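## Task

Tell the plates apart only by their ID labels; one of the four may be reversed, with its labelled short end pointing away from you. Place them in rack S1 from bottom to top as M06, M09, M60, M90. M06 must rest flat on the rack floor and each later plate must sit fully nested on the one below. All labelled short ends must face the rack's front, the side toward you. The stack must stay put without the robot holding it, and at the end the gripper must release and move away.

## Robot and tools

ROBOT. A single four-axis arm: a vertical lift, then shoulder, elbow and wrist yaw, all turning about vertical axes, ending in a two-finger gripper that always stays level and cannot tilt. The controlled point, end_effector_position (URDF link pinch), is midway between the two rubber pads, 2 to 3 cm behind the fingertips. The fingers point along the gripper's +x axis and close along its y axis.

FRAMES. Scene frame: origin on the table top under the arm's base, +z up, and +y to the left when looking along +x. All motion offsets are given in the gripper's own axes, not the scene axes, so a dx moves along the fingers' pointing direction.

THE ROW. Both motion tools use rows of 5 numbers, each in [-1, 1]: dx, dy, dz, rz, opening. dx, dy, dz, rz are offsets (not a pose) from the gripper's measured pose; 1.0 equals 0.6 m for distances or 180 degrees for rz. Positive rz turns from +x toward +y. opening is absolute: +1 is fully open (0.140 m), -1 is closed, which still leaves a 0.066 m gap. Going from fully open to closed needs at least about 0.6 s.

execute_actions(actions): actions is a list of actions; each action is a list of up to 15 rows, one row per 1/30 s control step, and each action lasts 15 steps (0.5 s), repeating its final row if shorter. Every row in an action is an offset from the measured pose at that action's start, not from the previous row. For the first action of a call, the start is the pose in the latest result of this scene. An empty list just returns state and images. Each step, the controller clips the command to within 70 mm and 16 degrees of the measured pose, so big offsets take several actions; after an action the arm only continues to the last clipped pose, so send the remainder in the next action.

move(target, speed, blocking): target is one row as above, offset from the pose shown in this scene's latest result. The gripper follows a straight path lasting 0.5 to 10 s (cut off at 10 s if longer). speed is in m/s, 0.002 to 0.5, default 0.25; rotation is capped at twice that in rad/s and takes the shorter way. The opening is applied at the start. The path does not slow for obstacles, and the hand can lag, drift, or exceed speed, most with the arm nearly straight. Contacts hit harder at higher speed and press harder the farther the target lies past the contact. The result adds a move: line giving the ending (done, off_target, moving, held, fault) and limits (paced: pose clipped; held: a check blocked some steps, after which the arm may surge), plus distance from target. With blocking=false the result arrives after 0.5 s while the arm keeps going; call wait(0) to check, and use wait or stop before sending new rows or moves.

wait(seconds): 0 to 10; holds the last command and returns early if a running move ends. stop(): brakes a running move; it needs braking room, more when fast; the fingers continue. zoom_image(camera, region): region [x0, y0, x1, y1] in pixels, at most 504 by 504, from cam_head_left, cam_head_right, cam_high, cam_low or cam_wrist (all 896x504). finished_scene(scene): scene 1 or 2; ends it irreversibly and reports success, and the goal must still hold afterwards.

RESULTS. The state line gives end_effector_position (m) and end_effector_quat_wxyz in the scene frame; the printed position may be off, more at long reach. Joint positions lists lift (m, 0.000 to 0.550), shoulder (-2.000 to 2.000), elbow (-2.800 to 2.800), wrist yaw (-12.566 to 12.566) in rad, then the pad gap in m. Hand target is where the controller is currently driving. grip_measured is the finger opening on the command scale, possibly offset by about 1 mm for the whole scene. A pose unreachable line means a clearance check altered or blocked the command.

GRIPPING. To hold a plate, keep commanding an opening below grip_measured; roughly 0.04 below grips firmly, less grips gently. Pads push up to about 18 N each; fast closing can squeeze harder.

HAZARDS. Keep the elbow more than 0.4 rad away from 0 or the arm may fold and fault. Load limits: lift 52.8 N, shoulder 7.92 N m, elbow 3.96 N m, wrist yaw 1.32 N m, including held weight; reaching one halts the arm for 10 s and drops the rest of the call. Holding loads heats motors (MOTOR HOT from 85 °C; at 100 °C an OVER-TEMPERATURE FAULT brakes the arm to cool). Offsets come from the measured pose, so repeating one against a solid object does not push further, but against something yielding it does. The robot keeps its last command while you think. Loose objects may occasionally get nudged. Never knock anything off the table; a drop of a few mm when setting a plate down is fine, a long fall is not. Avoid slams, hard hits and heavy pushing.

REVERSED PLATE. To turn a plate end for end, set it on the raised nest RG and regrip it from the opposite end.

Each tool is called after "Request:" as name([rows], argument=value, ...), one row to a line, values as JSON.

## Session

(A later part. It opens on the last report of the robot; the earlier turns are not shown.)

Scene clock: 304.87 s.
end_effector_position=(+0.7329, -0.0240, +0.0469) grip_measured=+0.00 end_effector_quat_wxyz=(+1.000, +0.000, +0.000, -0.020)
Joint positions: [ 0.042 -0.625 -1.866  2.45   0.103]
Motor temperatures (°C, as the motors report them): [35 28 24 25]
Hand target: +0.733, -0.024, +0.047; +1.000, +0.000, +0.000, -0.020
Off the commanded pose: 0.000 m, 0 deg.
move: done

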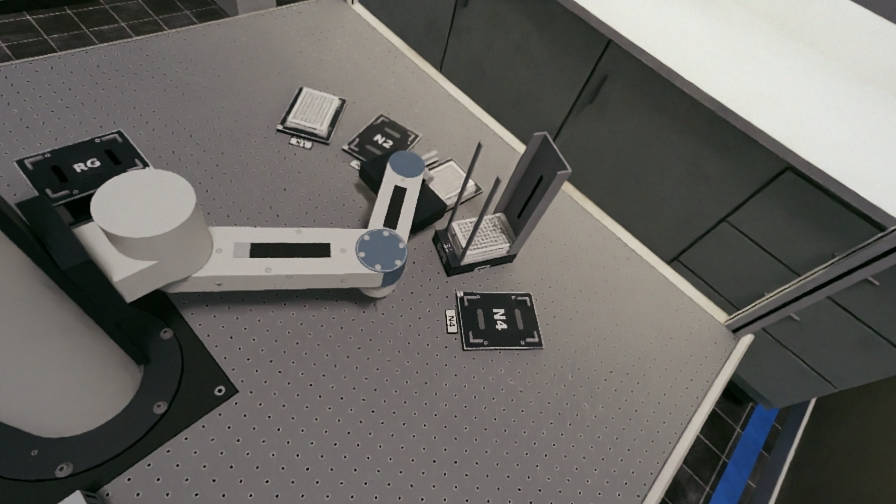

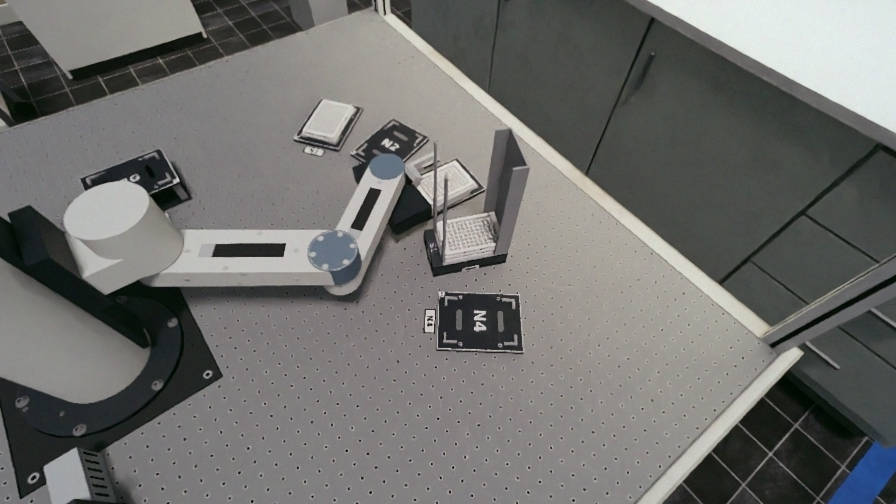

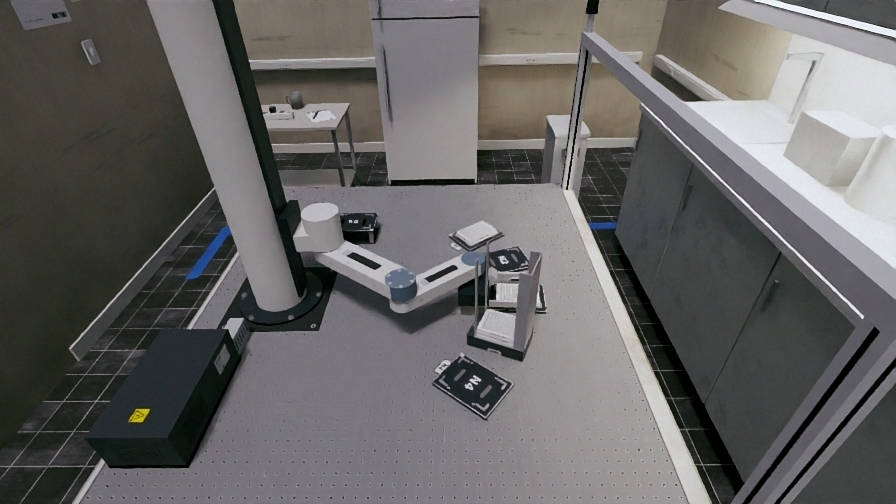

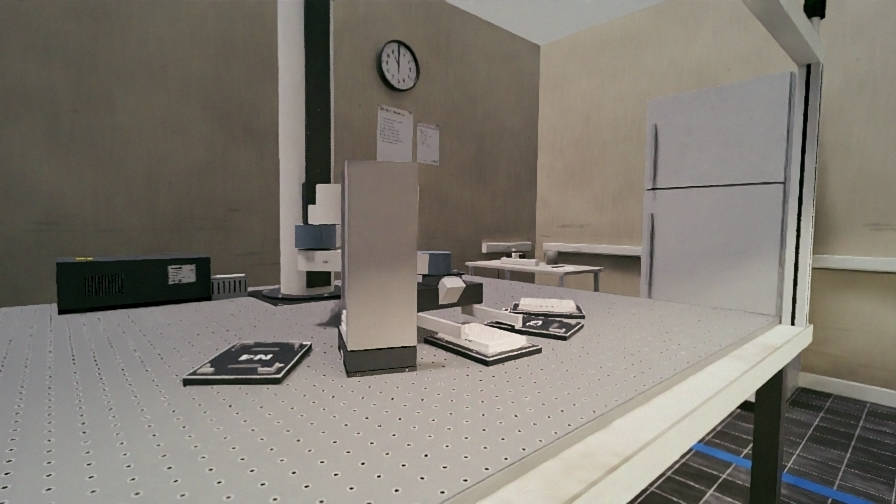

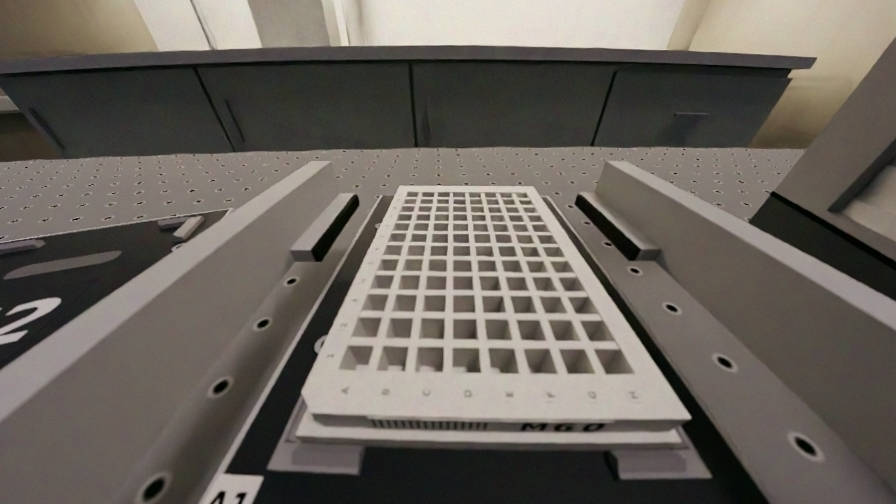

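Request:
move(target=[0.0025,-0.001,-0.0315,-0.005,-0.35], speed=0.05)

Request:
execute_actions([
  [[0,0,0,0,-0.40],[0,0,0,0,-0.42],[0,0,0,0,-0.44],[0,0,0,0,-0.46],[0,0,0,0,-0.47],[0,0,0,0,-0.48],[0,0,0,0,-0.49],[0,0,0,0,-0.50],[0,0,0,0,-0.51],[0,0,0,0,-0.52],[0,0,0,0,-0.53],[0,0,0,0,-0.54],[0,0,0,0,-0.55],[0,0,0,0,-0.56]],
])

Request:
move(target=[0,0,0.02,0,-0.56], speed=0.04)

Request:
move(target=[0,0.01,0.4717,0,-0.56], speed=0.4)

Scene clock: 313.07 s.
end_effector_position=(+0.7343, -0.0246, +0.0280) grip_measured=-0.35 end_effector_quat_wxyz=(+1.000, +0.000, +0.000, -0.028)
Joint positions: [ 0.023 -0.617 -1.875  2.436  0.09 ]
Motor temperatures (°C, as the motors report them): [36 28 24 25]
Hand target: +0.734, -0.025, +0.028; +1.000, +0.000, +0.000, -0.028
Off the commanded pose: 0.000 m, 0 deg.
move: done

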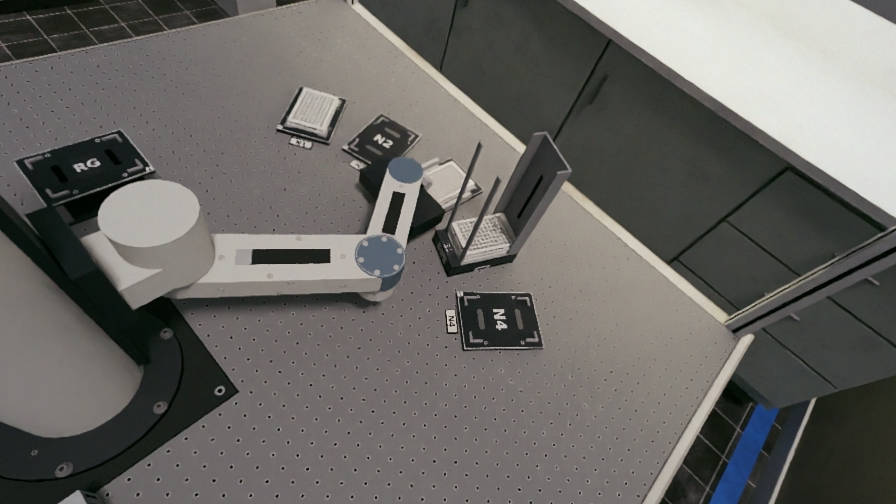

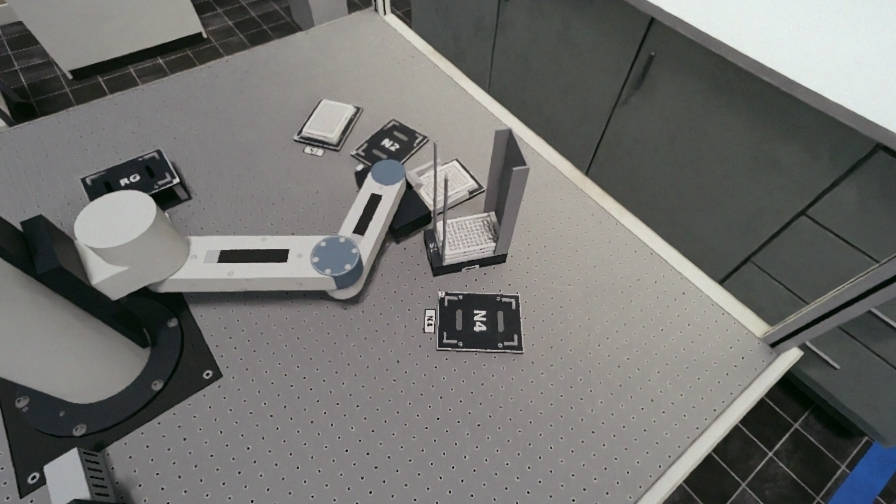

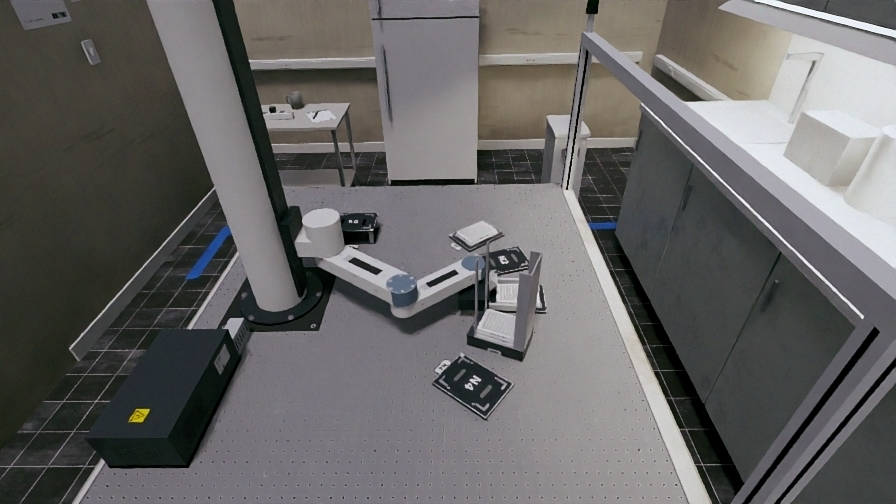

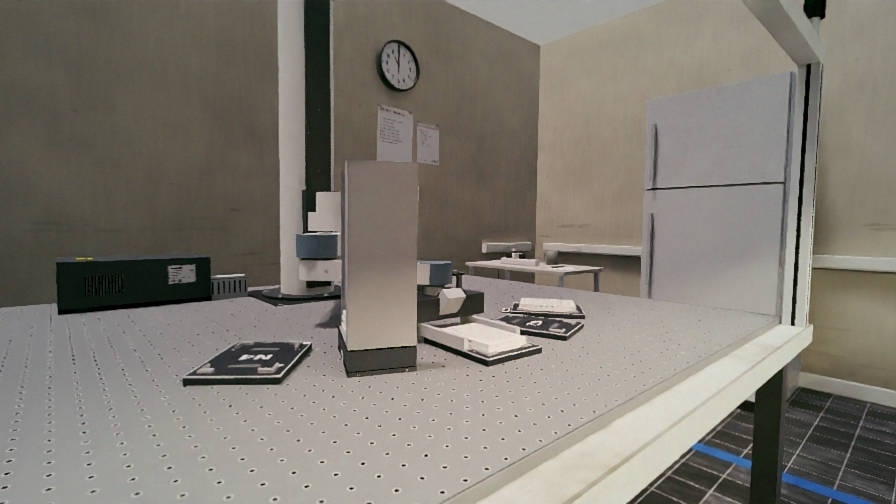

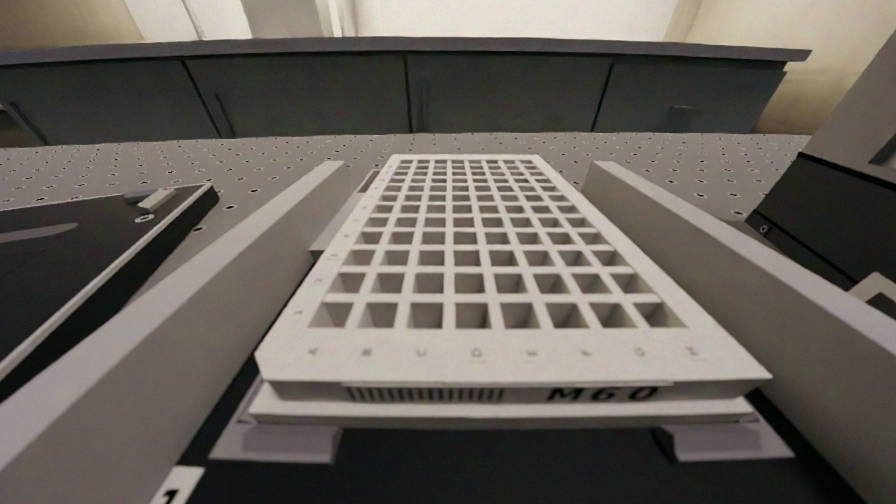

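Scene clock: 313.57 s.
end_effector_position=(+0.7343, -0.0246, +0.0280) grip_measured=-0.50 end_effector_quat_wxyz=(+1.000, +0.000, +0.000, -0.028)
Joint positions: [ 0.023 -0.617 -1.875  2.436  0.085]
Motor temperatures (°C, as the motors report them): [36 28 24 25]
Hand target: +0.734, -0.025, +0.028; +1.000, +0.000, +0.000, -0.028
Off the commanded pose: 0.000 m, 0 deg.

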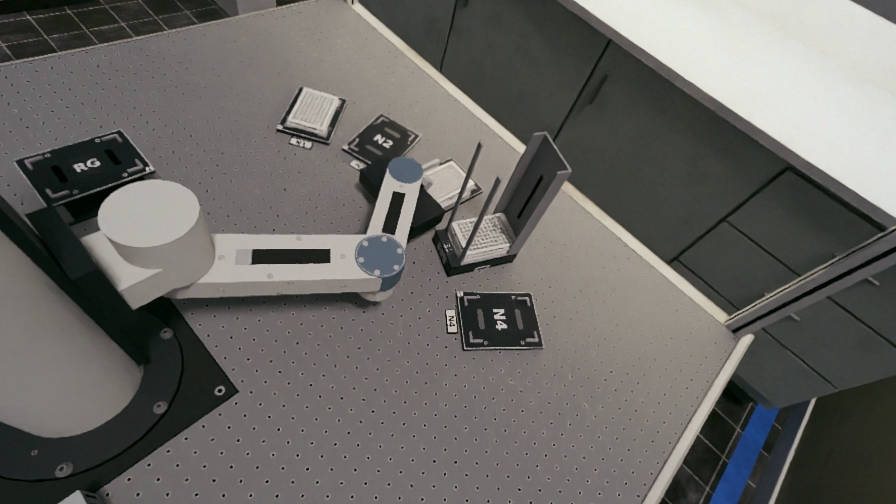

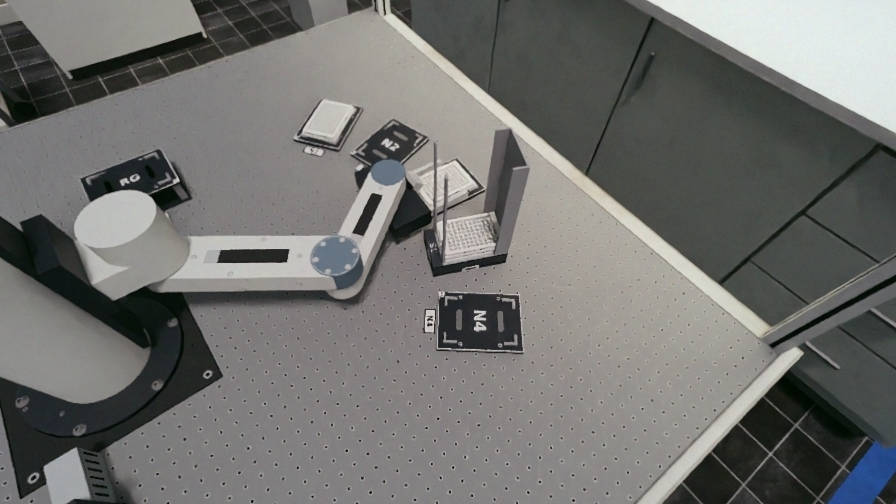

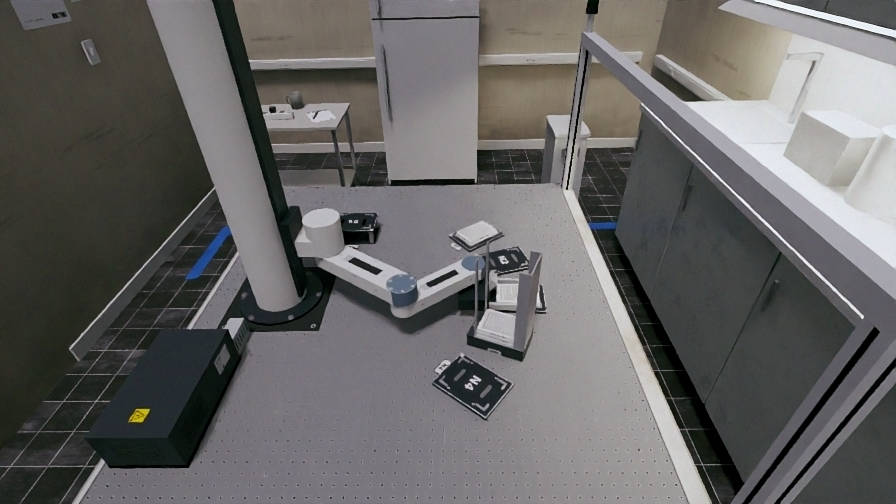

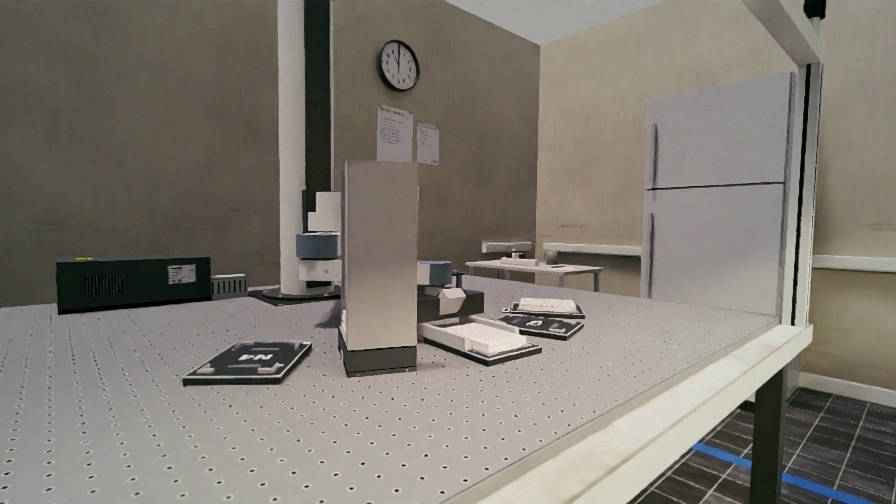

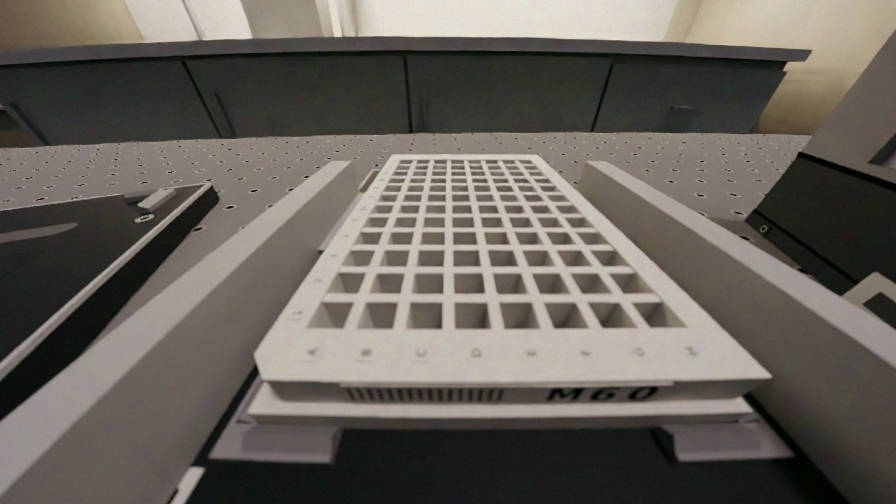

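Scene clock: 314.27 s.
end_effector_position=(+0.7343, -0.0246, +0.0400) grip_measured=-0.50 end_effector_quat_wxyz=(+1.000, +0.000, +0.000, -0.028)
Joint positions: [ 0.035 -0.617 -1.875  2.436  0.085]
Motor temperatures (°C, as the motors report them): [36 28 24 25]
Hand target: +0.734, -0.025, +0.040; +1.000, +0.000, +0.000, -0.028
Off the commanded pose: 0.000 m, 0 deg.
move: done

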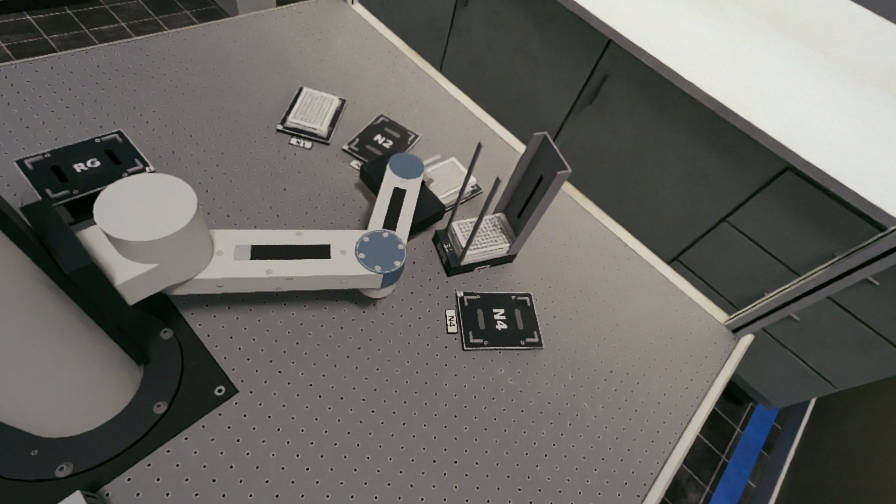

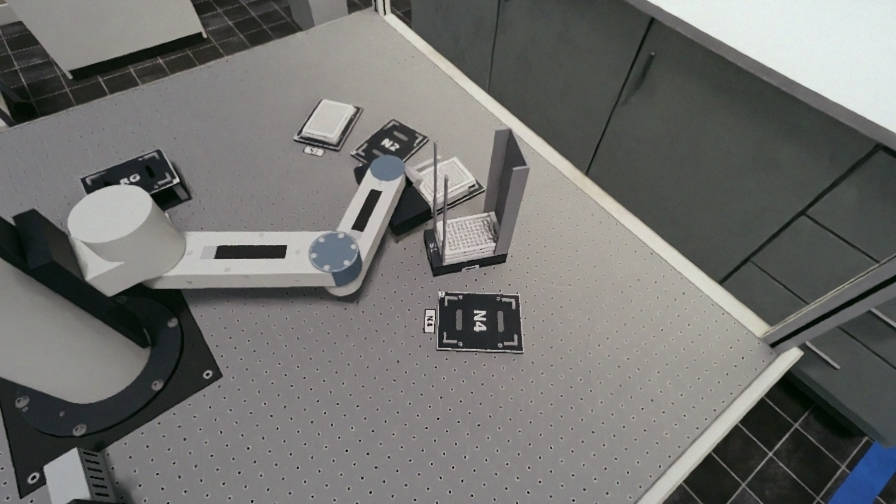

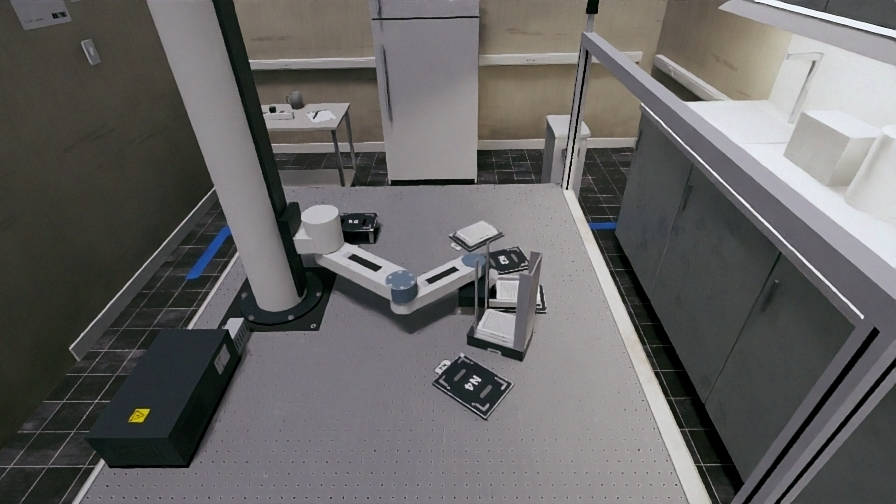

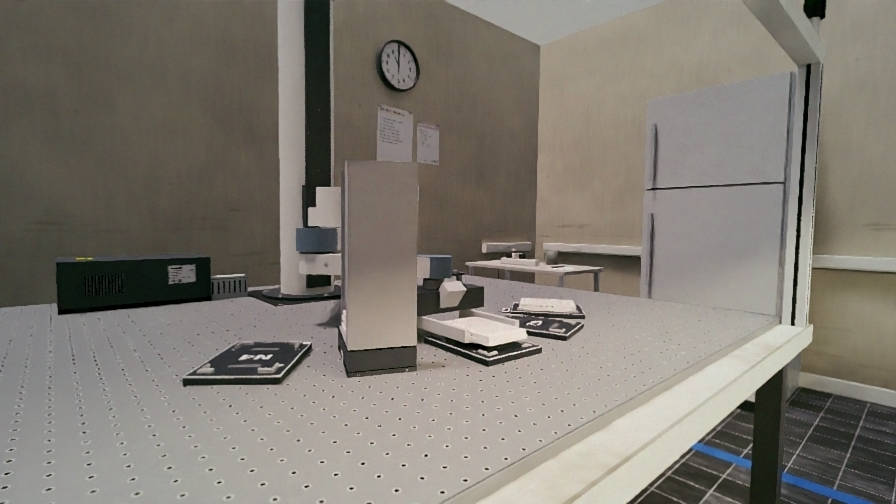

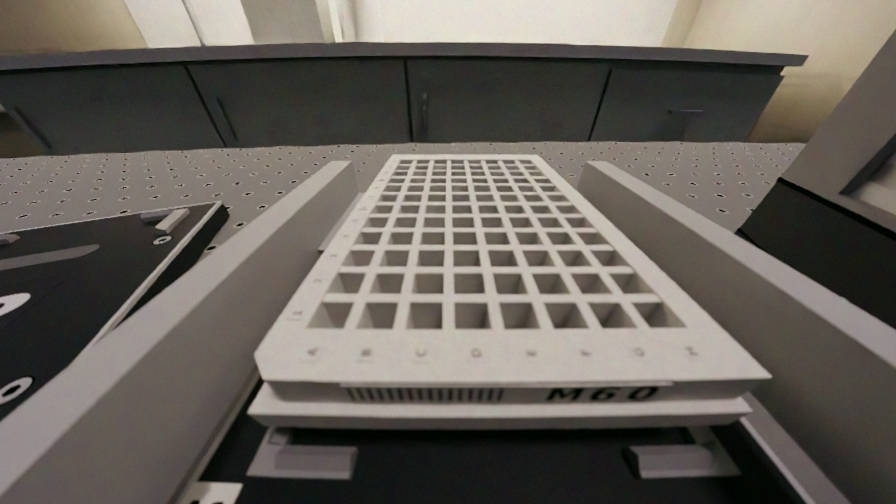

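Scene clock: 315.53 s.
end_effector_position=(+0.7347, -0.0186, +0.3231) grip_measured=-0.50 end_effector_quat_wxyz=(+1.000, +0.000, +0.000, -0.028)
Joint positions: [ 0.318 -0.602 -1.876  2.423  0.085]
Motor temperatures (°C, as the motors report them): [36 28 24 25]
Hand target: +0.735, -0.019, +0.323; +1.000, +0.000, +0.000, -0.028
Off the commanded pose: 0.000 m, 0 deg.
move: done

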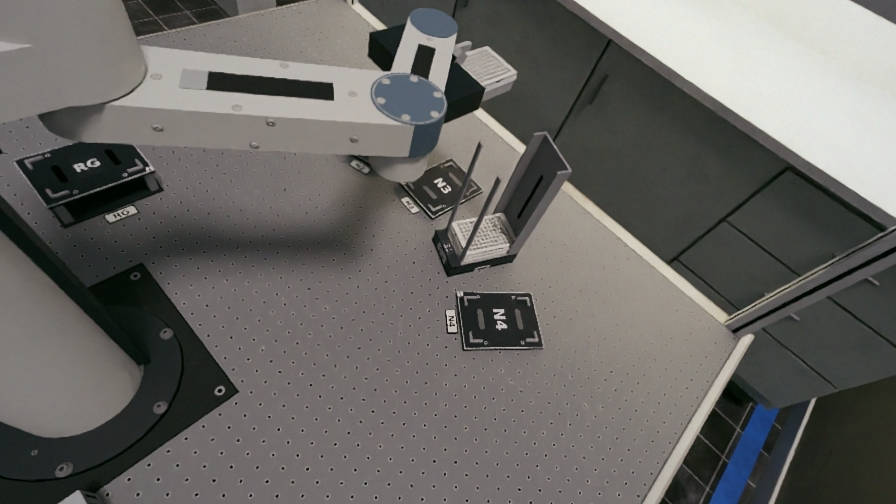

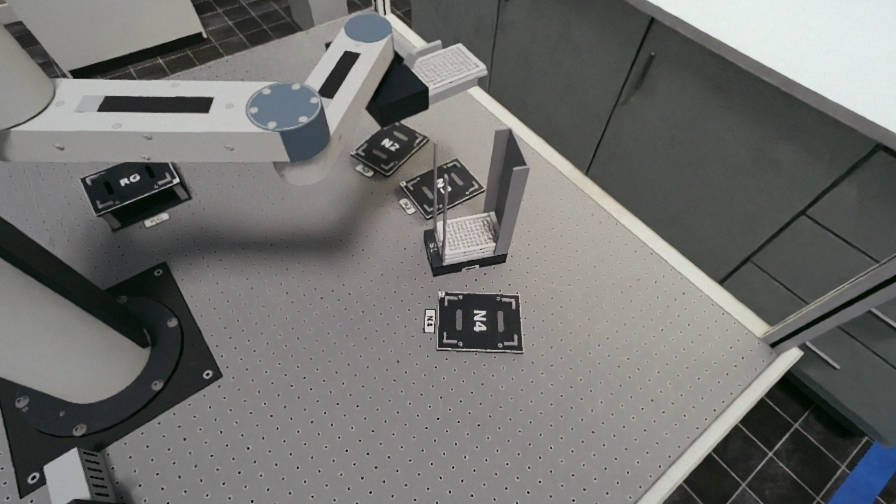

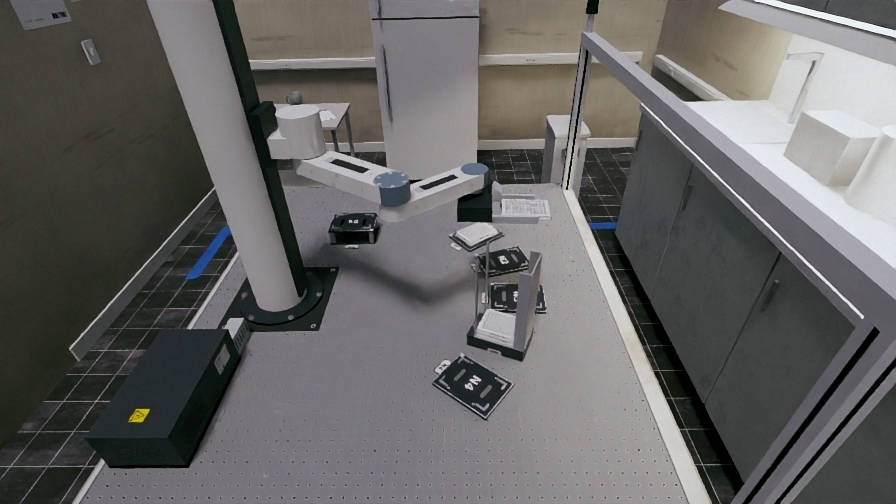

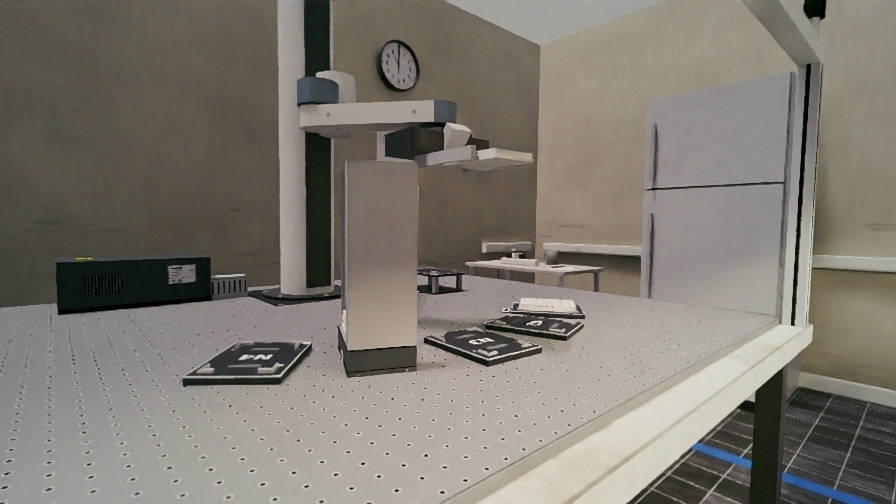

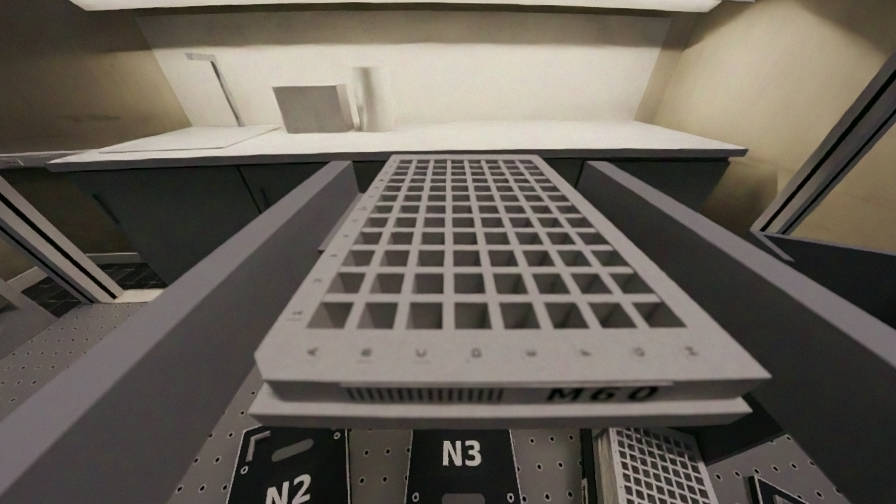

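Request:
move(target=[-0.0812,-0.3046,0,-0.1079,-0.56], speed=0.35)

Request:
move(target=[0,0,-0.025,0,-0.56], speed=0.04)

Scene clock: 321.37 s.
end_effector_position=(+0.6756, -0.1986, +0.3231) grip_measured=-0.50 end_effector_quat_wxyz=(+0.981, +0.000, +0.000, -0.196)
Joint positions: [ 0.318 -1.007 -1.742  2.353  0.085]
Motor temperatures (°C, as the motors report them): [36 28 24 25]
Hand target: +0.676, -0.198, +0.323; +0.981, +0.000, +0.000, -0.196
Off the commanded pose: 0.000 m, 0 deg.
move: done

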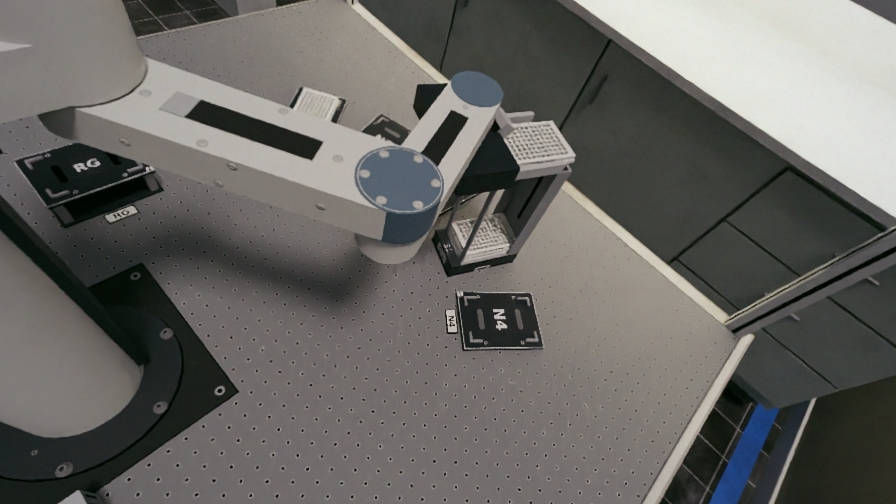

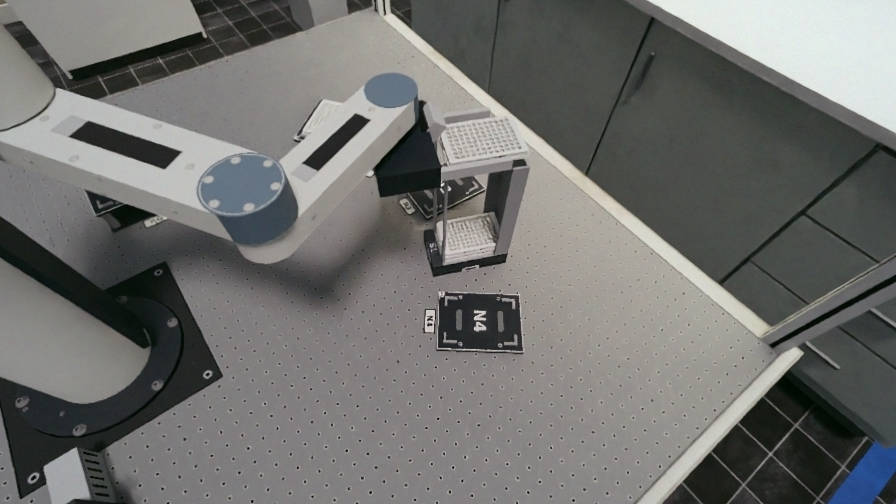

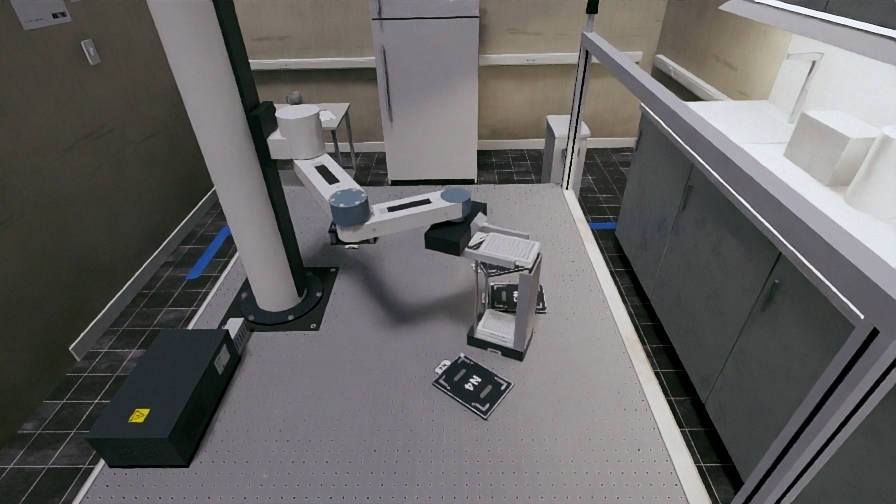

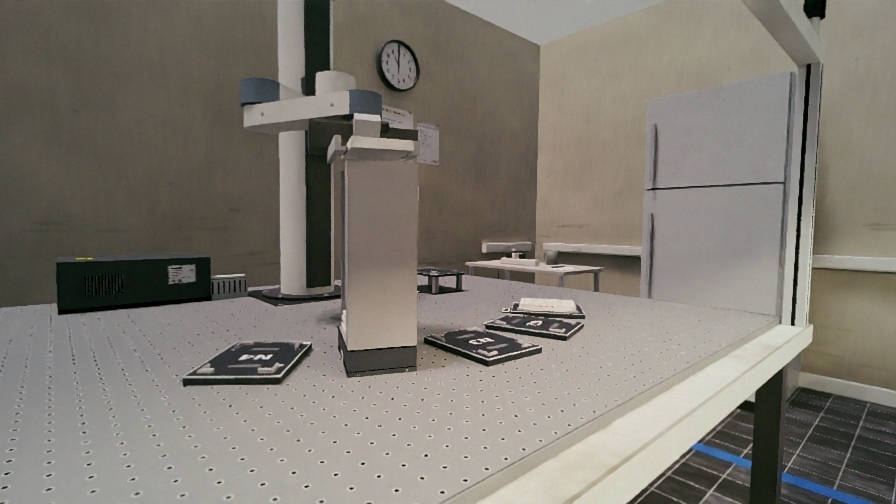

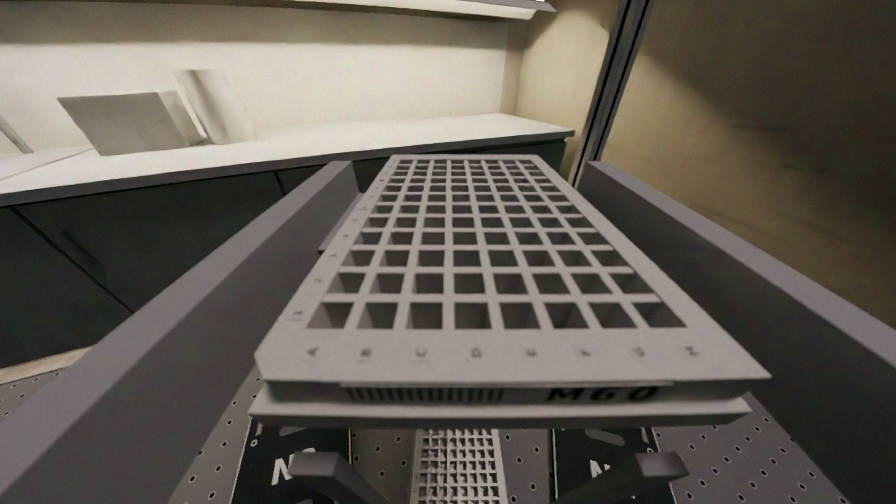

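Scene clock: 322.07 s.
end_effector_position=(+0.6756, -0.1986, +0.3080) grip_measured=-0.50 end_effector_quat_wxyz=(+0.981, +0.000, +0.000, -0.196)
Joint positions: [ 0.303 -1.007 -1.742  2.353  0.085]
Motor temperatures (°C, as the motors report them): [36 28 24 25]
Hand target: +0.676, -0.199, +0.308; +0.981, +0.000, +0.000, -0.196
Off the commanded pose: 0.000 m, 0 deg.
move: done

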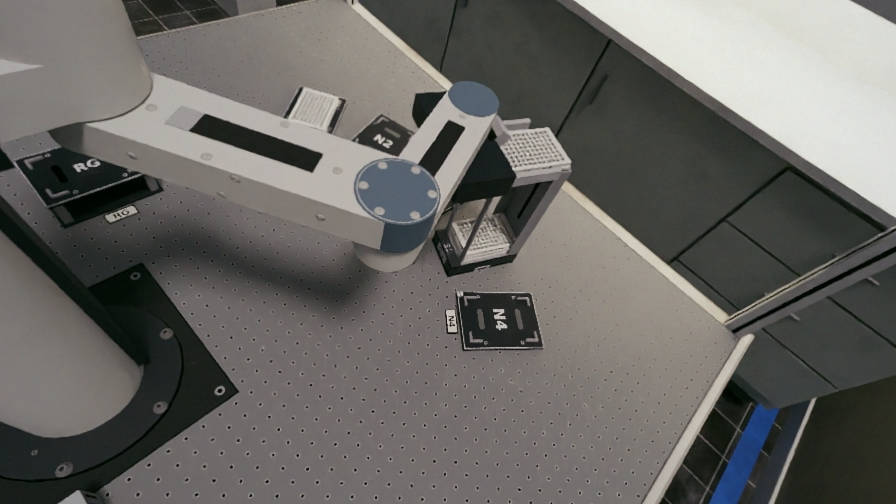

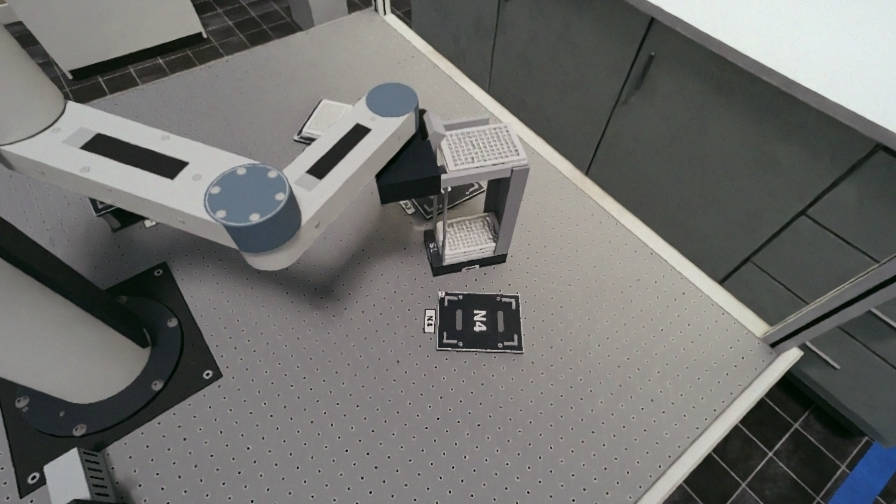

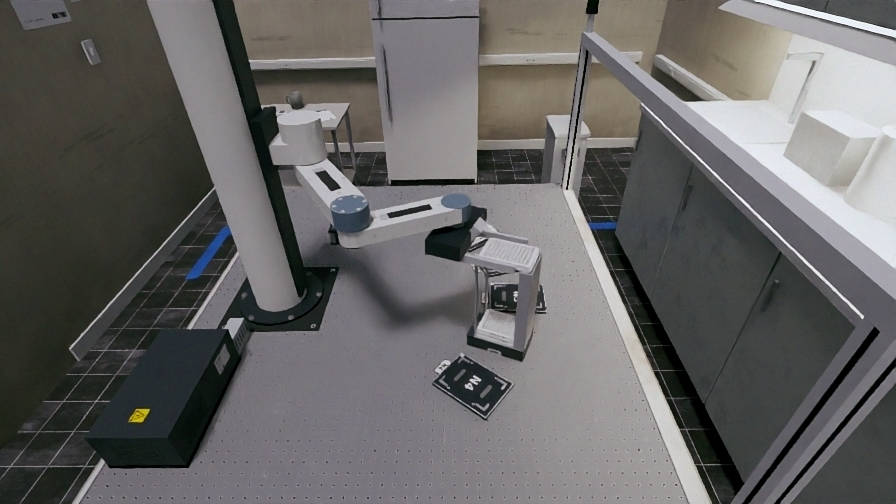

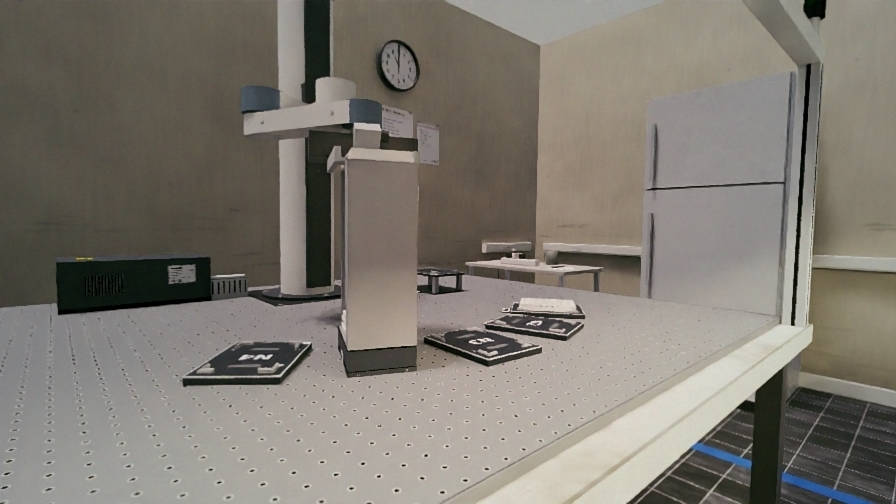

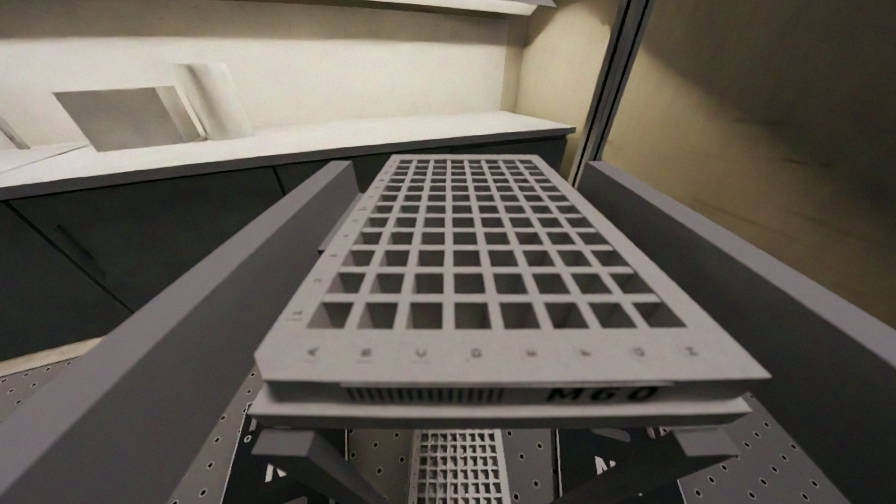

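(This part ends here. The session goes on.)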